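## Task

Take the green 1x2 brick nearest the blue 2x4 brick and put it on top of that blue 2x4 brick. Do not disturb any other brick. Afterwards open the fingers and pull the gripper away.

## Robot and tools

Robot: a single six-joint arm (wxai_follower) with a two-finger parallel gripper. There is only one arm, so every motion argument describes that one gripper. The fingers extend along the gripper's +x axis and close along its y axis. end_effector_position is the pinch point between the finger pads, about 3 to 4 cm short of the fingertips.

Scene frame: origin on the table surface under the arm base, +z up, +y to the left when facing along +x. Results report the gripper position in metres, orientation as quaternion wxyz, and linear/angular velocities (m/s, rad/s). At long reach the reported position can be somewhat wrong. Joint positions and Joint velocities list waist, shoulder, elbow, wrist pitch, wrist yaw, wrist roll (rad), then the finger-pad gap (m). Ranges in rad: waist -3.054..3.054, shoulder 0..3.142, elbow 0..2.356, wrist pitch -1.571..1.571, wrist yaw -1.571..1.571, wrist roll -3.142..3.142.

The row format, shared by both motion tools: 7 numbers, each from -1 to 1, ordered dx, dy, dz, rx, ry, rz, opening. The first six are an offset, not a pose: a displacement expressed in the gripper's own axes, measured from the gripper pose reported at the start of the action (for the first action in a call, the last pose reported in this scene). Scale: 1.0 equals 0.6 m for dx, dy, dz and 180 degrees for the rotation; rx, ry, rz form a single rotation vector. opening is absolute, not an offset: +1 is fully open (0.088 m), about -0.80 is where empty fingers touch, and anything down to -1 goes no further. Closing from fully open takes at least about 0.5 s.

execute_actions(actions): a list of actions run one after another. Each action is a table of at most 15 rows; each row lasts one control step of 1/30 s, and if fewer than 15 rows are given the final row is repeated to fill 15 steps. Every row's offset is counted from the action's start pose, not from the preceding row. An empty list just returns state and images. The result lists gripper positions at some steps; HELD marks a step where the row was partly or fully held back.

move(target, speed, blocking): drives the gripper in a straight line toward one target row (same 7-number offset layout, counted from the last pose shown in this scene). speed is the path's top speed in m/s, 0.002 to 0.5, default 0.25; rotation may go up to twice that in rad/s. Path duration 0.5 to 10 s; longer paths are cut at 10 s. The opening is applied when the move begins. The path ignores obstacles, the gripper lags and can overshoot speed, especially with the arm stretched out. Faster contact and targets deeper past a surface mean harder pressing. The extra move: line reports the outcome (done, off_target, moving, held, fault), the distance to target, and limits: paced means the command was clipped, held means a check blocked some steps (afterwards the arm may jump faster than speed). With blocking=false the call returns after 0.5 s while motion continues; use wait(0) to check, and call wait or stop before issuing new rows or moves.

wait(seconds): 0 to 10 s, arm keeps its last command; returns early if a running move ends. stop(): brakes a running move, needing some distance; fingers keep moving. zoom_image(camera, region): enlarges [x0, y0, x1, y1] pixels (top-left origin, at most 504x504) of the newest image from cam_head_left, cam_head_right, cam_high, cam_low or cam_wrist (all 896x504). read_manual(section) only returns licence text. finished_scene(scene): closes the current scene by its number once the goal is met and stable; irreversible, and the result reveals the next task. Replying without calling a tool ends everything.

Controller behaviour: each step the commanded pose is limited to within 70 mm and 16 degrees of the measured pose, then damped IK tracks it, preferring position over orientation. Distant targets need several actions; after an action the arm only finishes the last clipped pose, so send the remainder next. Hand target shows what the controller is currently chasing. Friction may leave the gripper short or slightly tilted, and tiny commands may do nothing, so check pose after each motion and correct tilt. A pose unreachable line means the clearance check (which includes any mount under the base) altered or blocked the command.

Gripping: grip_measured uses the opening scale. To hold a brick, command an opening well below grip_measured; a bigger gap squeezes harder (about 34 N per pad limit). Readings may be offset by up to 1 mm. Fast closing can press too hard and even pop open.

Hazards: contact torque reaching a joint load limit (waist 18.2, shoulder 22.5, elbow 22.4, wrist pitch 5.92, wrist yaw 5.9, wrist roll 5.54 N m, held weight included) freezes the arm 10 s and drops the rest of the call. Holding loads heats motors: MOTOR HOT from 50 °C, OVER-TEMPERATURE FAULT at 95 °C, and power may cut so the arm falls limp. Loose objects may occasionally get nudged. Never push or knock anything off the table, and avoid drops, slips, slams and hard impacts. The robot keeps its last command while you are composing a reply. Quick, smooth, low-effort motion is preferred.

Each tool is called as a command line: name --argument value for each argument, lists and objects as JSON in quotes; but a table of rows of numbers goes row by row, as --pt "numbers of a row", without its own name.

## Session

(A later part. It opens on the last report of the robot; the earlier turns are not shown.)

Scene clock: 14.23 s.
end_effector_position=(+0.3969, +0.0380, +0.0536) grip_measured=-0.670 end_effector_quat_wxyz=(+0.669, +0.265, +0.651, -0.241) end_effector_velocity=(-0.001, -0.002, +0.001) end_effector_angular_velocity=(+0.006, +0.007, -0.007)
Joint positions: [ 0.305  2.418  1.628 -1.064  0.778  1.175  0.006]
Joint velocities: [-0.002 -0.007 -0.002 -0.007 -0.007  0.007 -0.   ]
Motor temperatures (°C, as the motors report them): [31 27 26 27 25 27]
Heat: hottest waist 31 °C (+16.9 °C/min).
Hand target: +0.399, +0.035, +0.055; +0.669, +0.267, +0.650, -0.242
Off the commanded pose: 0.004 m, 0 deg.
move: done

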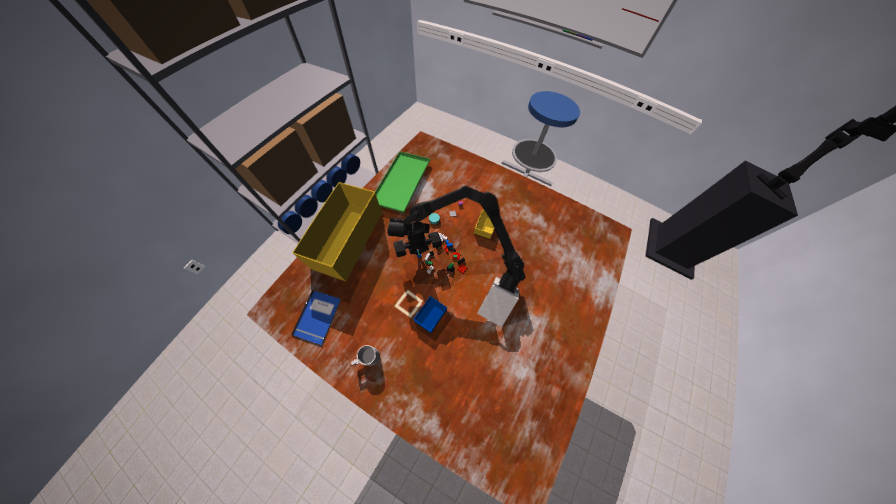

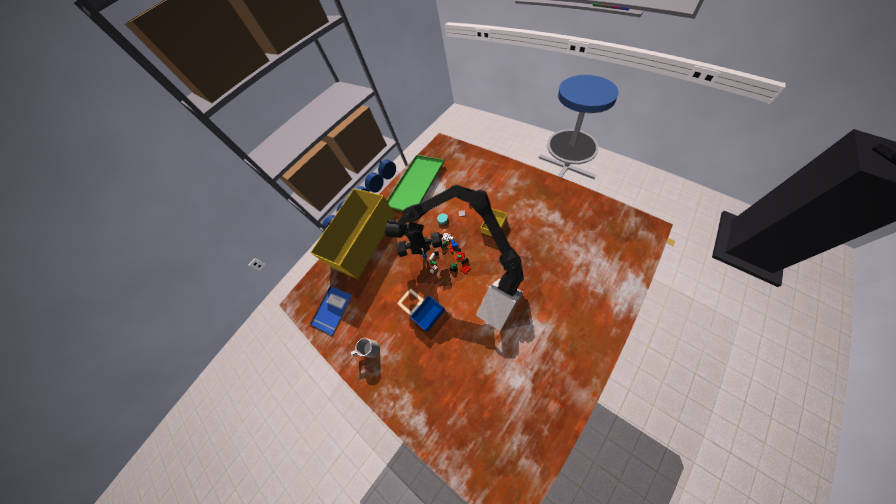

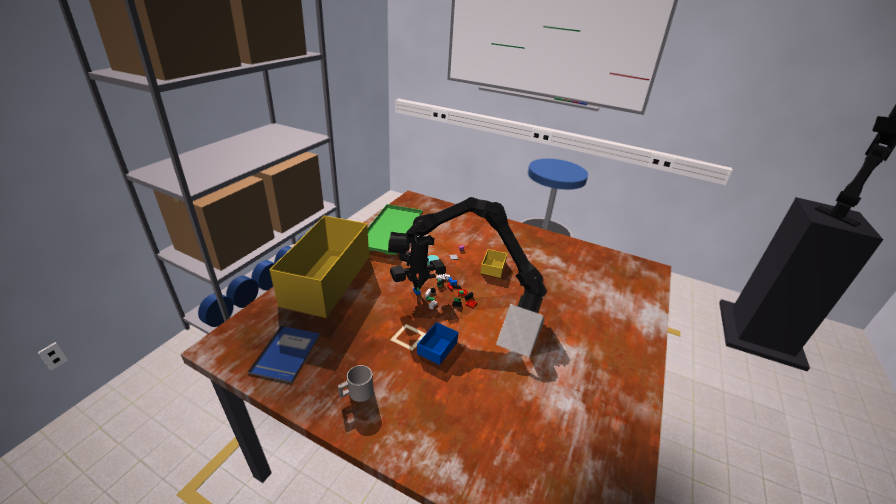

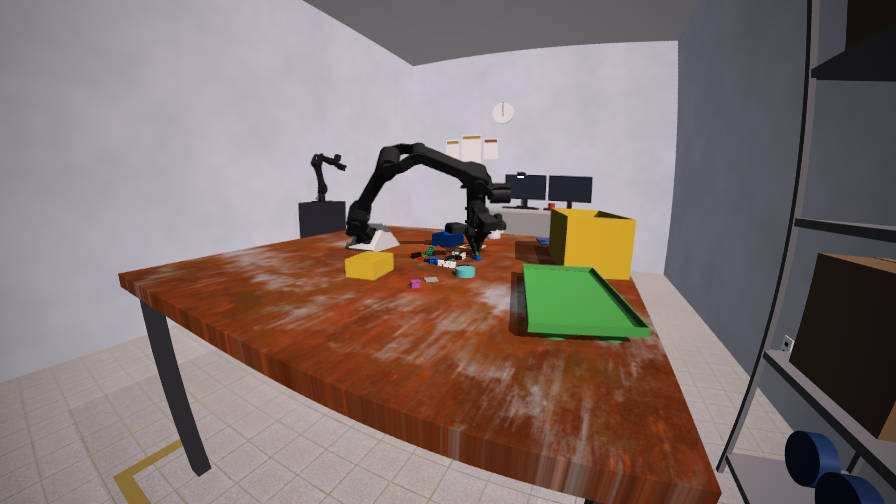

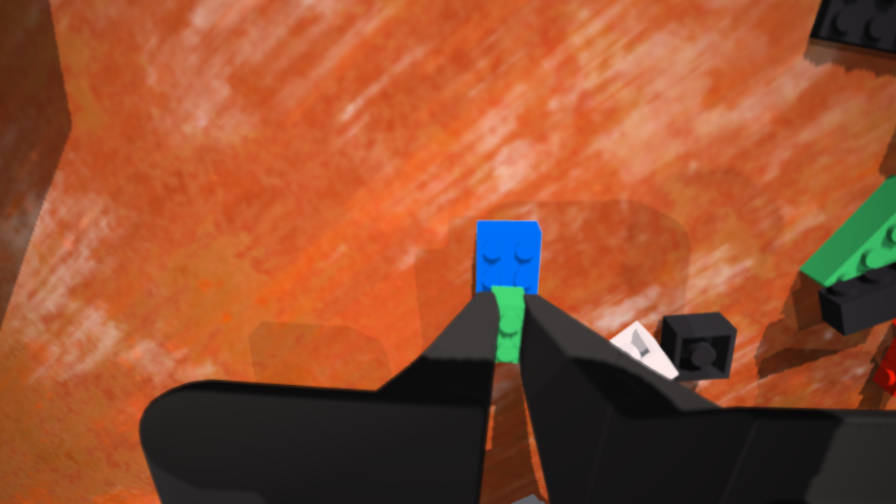

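Now lower with a bit more shift.

move --target '[0.008, 0.0, 0.006, 0, 0, 0, -0.8]' --speed 0.01

zoom_image --camera "cam_low" --region '[420, 210, 540, 285]'

Scene clock: 15.10 s.
end_effector_position=(+0.3994, +0.0365, +0.0510) grip_measured=-0.670 end_effector_quat_wxyz=(+0.669, +0.267, +0.651, -0.240) end_effector_velocity=(-0.003, +0.003, +0.001) end_effector_angular_velocity=(+0.017, +0.012, +0.015)
Joint positions: [ 0.296  2.418  1.628 -1.05   0.778  1.161  0.006]
Joint velocities: [ 0.002 -0.002 -0.002 -0.007 -0.022 -0.007 -0.   ]
Motor temperatures (°C, as the motors report them): [31 27 26 27 25 27]
Heat: hottest waist 31 °C (+15.9 °C/min).
Hand target: +0.400, +0.036, +0.049; +0.669, +0.265, +0.651, -0.241
Off the commanded pose: 0.002 m, 0 deg.
move: done

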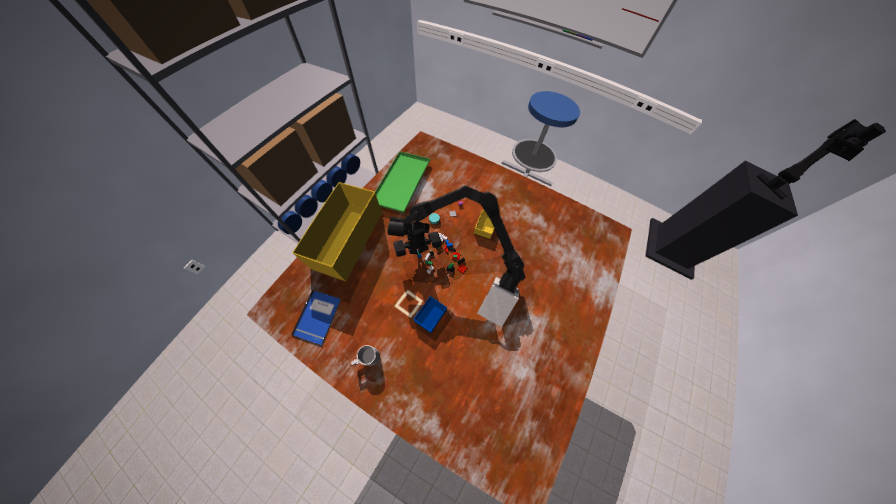

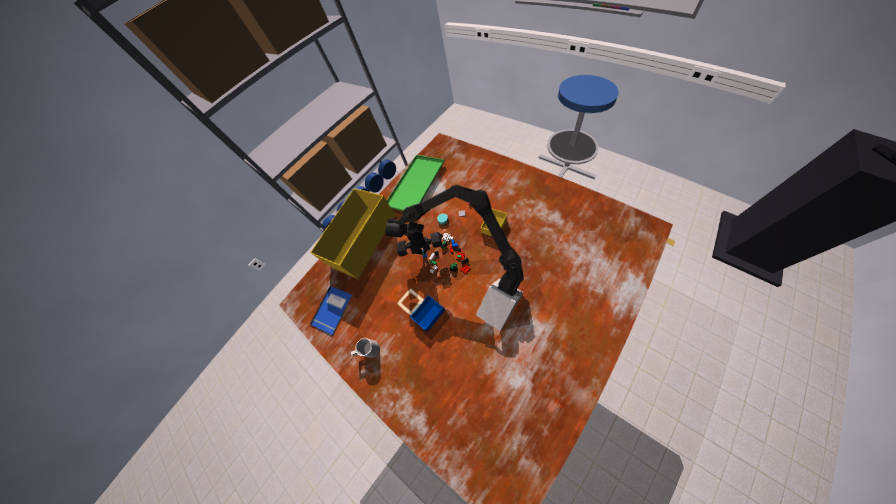

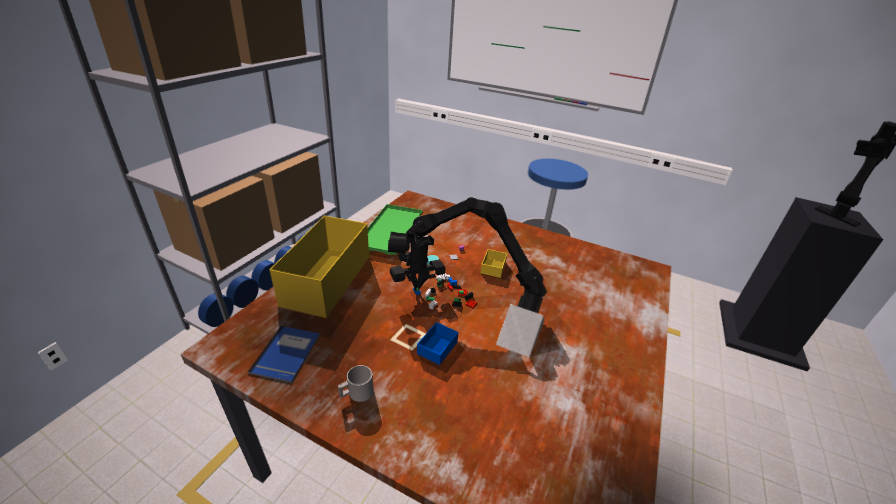

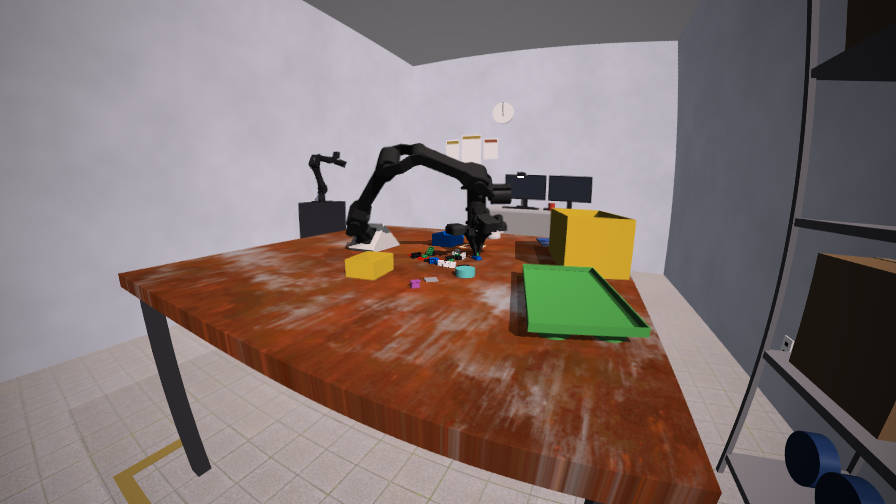

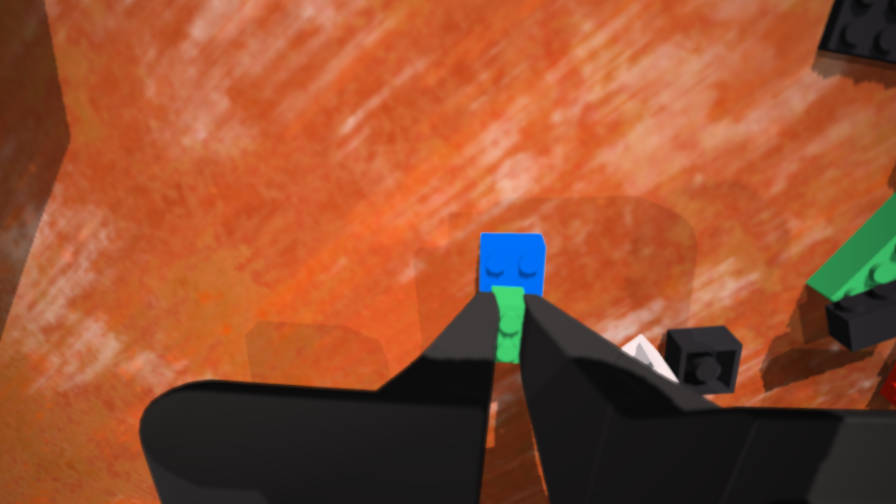

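Region (420, 210, 540, 285) of cam_low's 896x504 image, scaled by 4.200, with more detail than that image has; it fills the top 315 rows of this view, and the rest is white.

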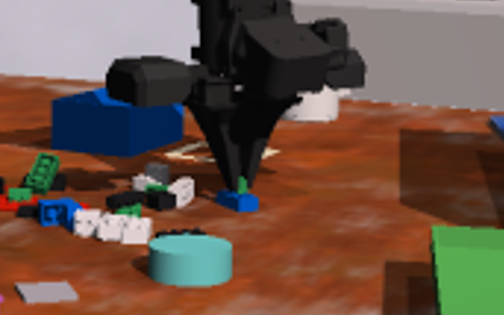

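Centred. Release and lift.

execute_actions --actions '[[[0,0,0,0,0,0,-0.7],[0,0,0,0,0,0,-0.66],[0,0,0,0,0,0,-0.63],[0,0,0,0,0,0,-0.6],[0,0,0,0,0,0,-0.57],[0,0,0,0,0,0,-0.54],[0,0,0,0,0,0,-0.5],[0,0,0,0,0,0,-0.47],[0,0,0,0,0,0,-0.44]]]'

move --target '[-0.13, 0.0, 0.0, 0, 0, 0, -0.44]' --speed 0.1

Scene clock: 24.23 s.
end_effector_position=(+0.3995, +0.0364, +0.0509) grip_measured=-0.449 end_effector_quat_wxyz=(+0.669, +0.267, +0.651, -0.240) end_effector_velocity=(-0.003, -0.001, +0.002) end_effector_angular_velocity=(+0.016, +0.019, +0.001)
Joint positions: [ 0.296  2.418  1.628 -1.05   0.778  1.16   0.017]
Joint velocities: [-0.002 -0.007  0.002 -0.022 -0.022  0.007  0.004]
Motor temperatures (°C, as the motors report them): [33 28 26 27 25 27]
Heat: hottest waist 33 °C (+14.9 °C/min).
Hand target: +0.399, +0.036, +0.051; +0.669, +0.267, +0.651, -0.240
Off the commanded pose: 0.000 m, 0 deg.
Step readings (end_effector_position):
0: (+0.3995, +0.0364, +0.0509)
1: (+0.3995, +0.0364, +0.0509)
2: (+0.3995, +0.0364, +0.0509)
4: (+0.3995, +0.0364, +0.0509)
8: (+0.3995, +0.0364, +0.0509)
15: end_effector_position above

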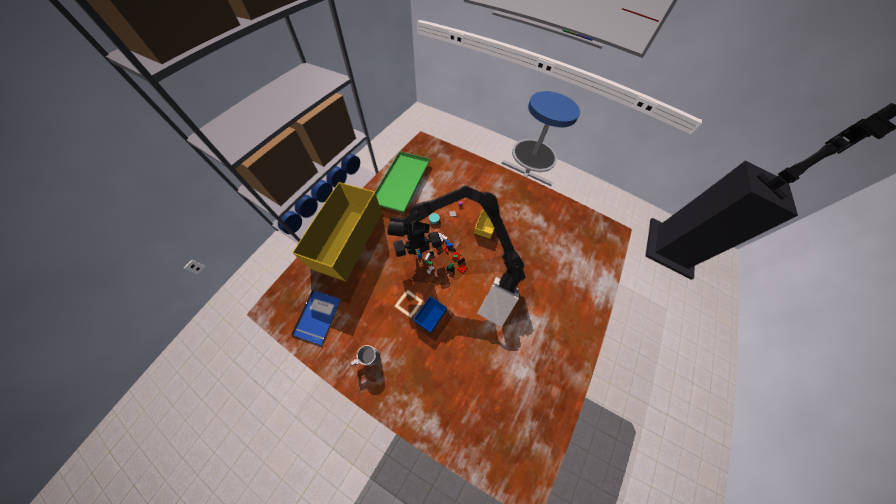

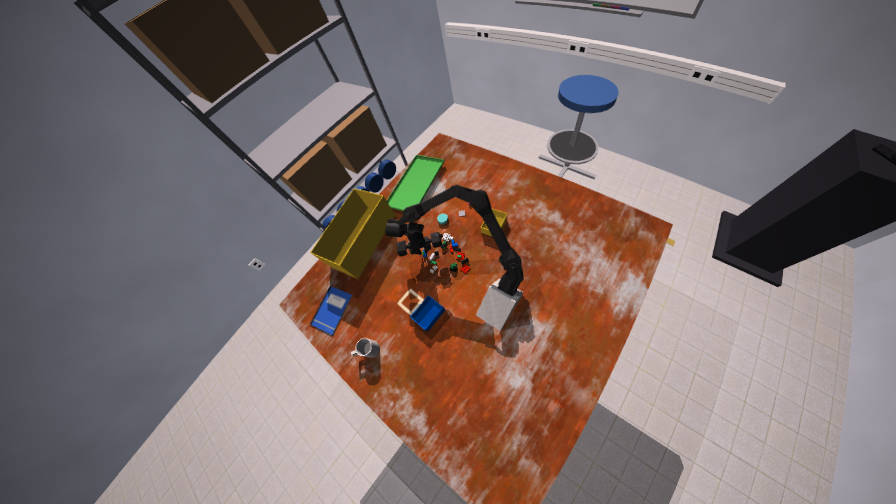

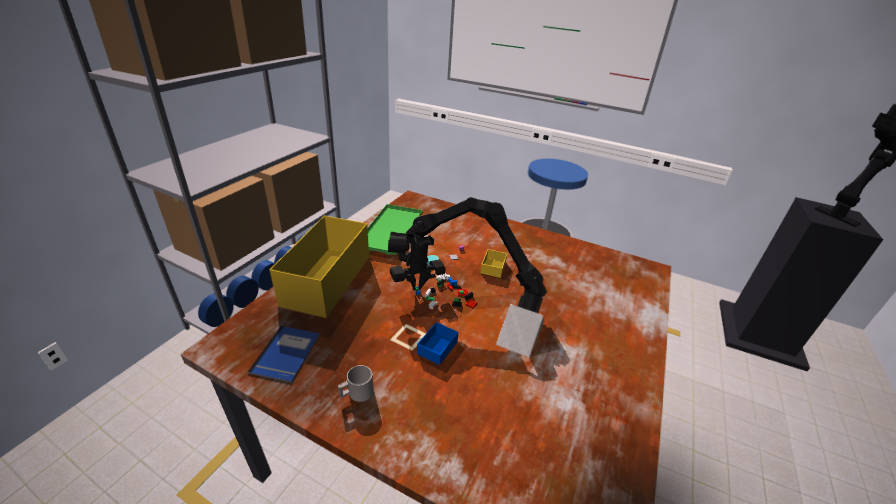

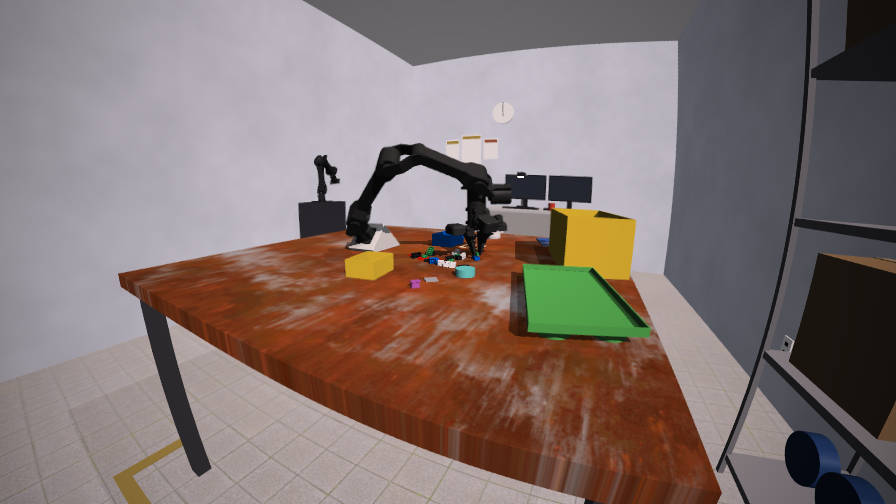

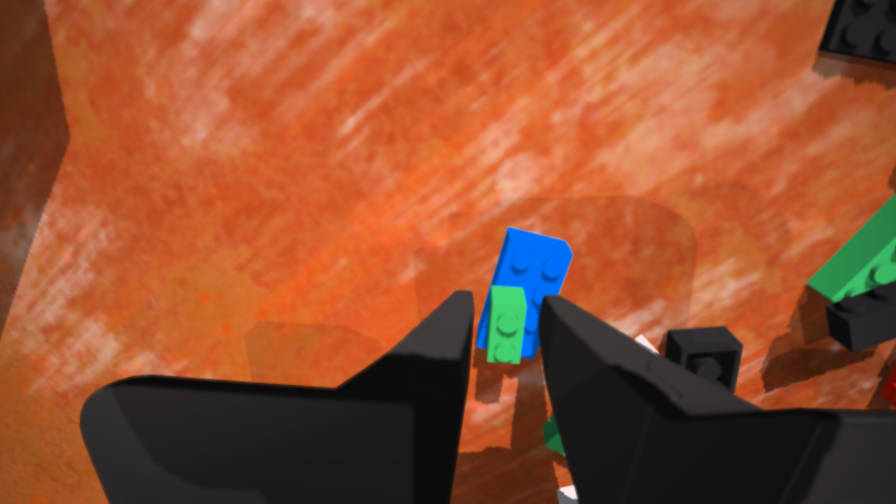

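Scene clock: 25.40 s.
end_effector_position=(+0.3960, +0.0330, +0.1289) grip_measured=-0.440 end_effector_quat_wxyz=(+0.671, +0.265, +0.650, -0.239) end_effector_velocity=(-0.001, -0.005, +0.001) end_effector_angular_velocity=(-0.011, +0.005, -0.001)
Joint positions: [ 0.422  2.418  1.855 -1.388  0.742  1.319  0.017]
Joint velocities: [-0.002 -0.002  0.007 -0.022  0.007  0.007 -0.   ]
Motor temperatures (°C, as the motors report them): [33 28 26 27 25 27]
Heat: hottest waist 33 °C (+14.2 °C/min).
Hand target: +0.397, +0.034, +0.129; +0.670, +0.267, +0.650, -0.240
Off the commanded pose: 0.001 m, 0 deg.
move: done

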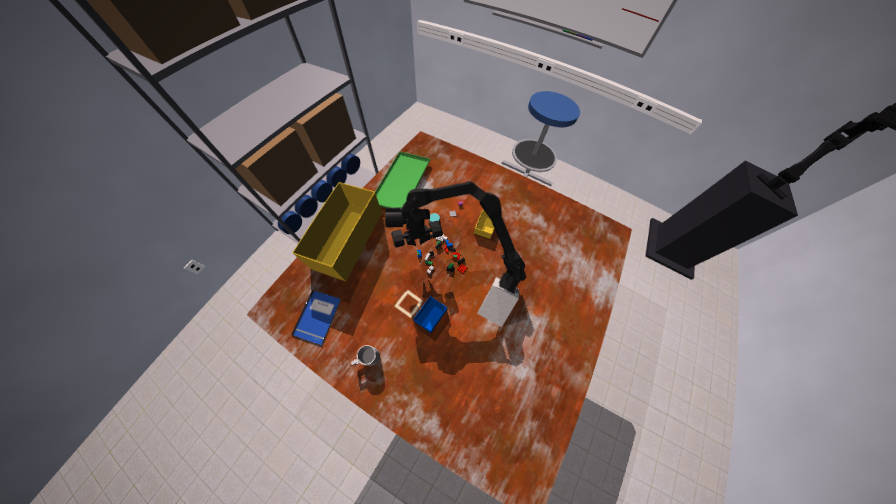

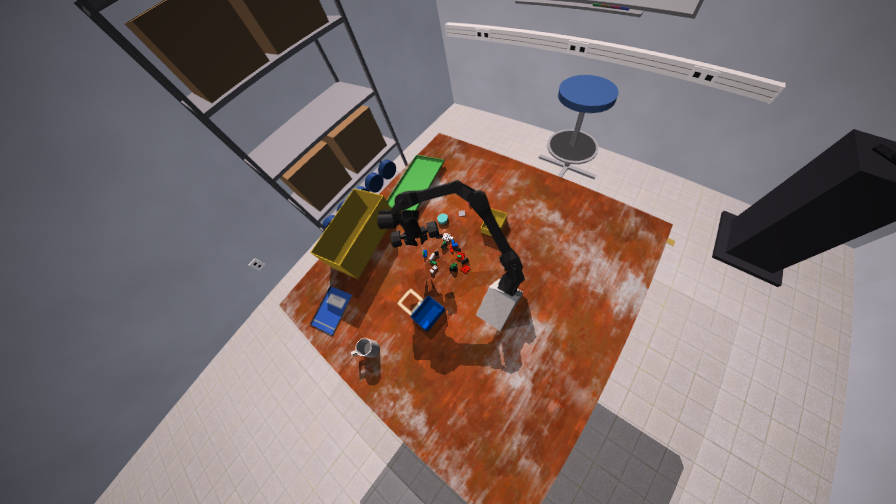

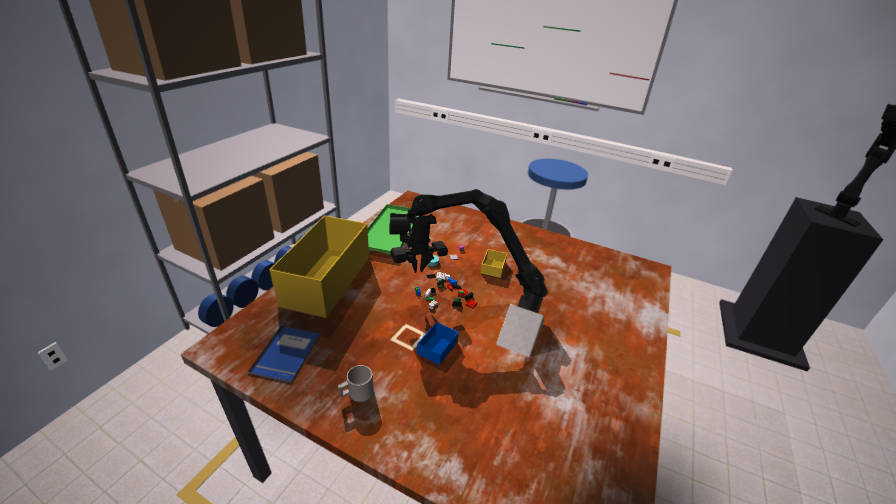

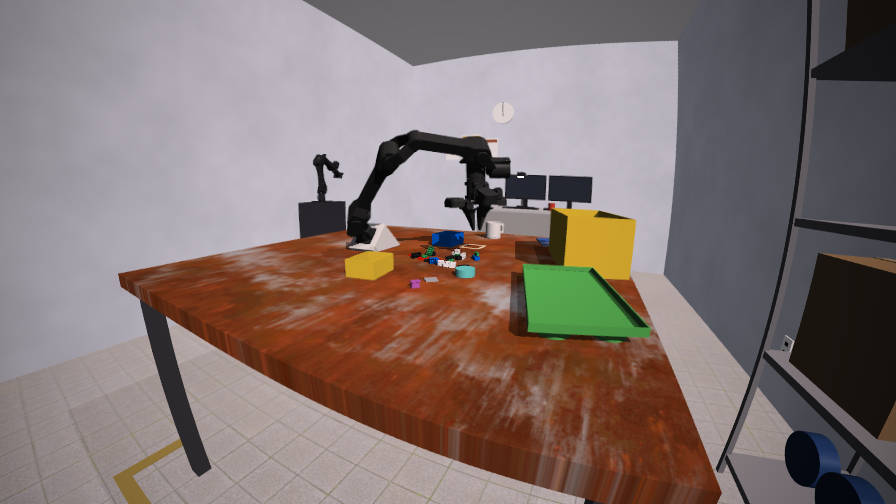

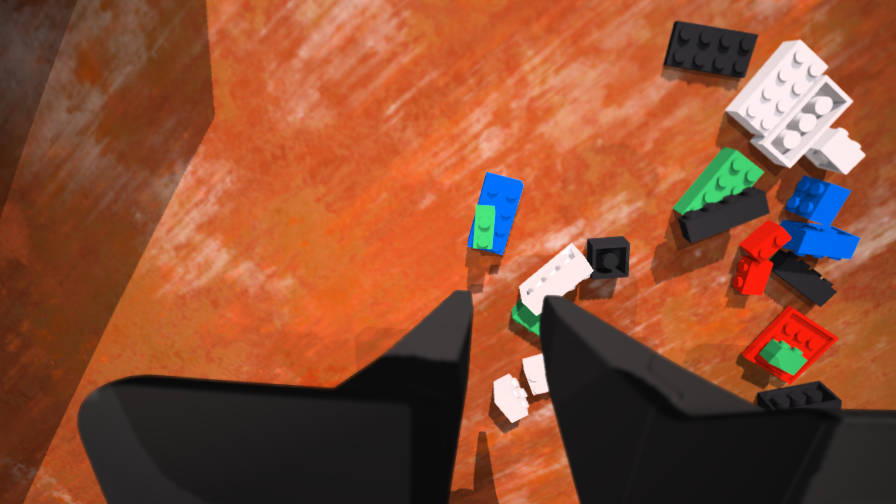

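zoom_image --camera "cam_low" --region '[440, 235, 510, 280]'

zoom_image --camera "cam_wrist" --region '[430, 150, 570, 280]'

Region (440, 235, 510, 280) of cam_low's 896x504 image, scaled by 7.200, with more detail than that image has; it fills the top 324 rows of this view, and the rest is white.

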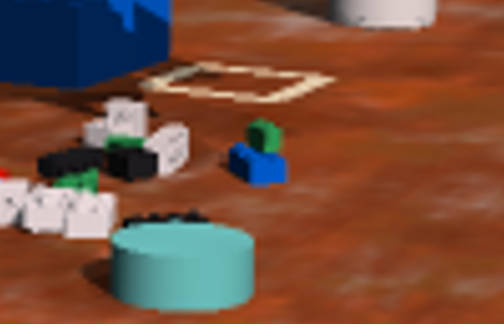

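Region (430, 150, 570, 280) of cam_wrist's 896x504 image, scaled by 3.600, with more detail than that image has; it fills the top 468 rows of this view, and the rest is white.

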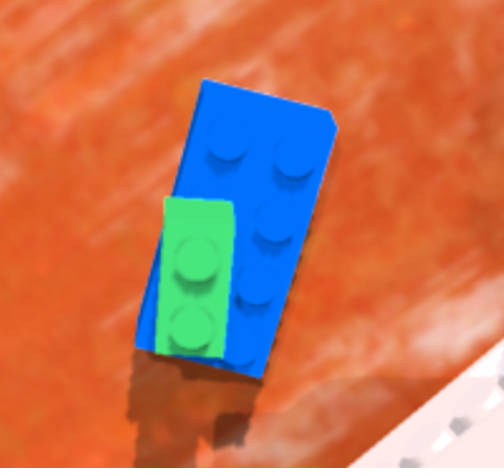

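It rests on top of the blue brick.

finished_scene --scene 1

The scene is finished: the task was done.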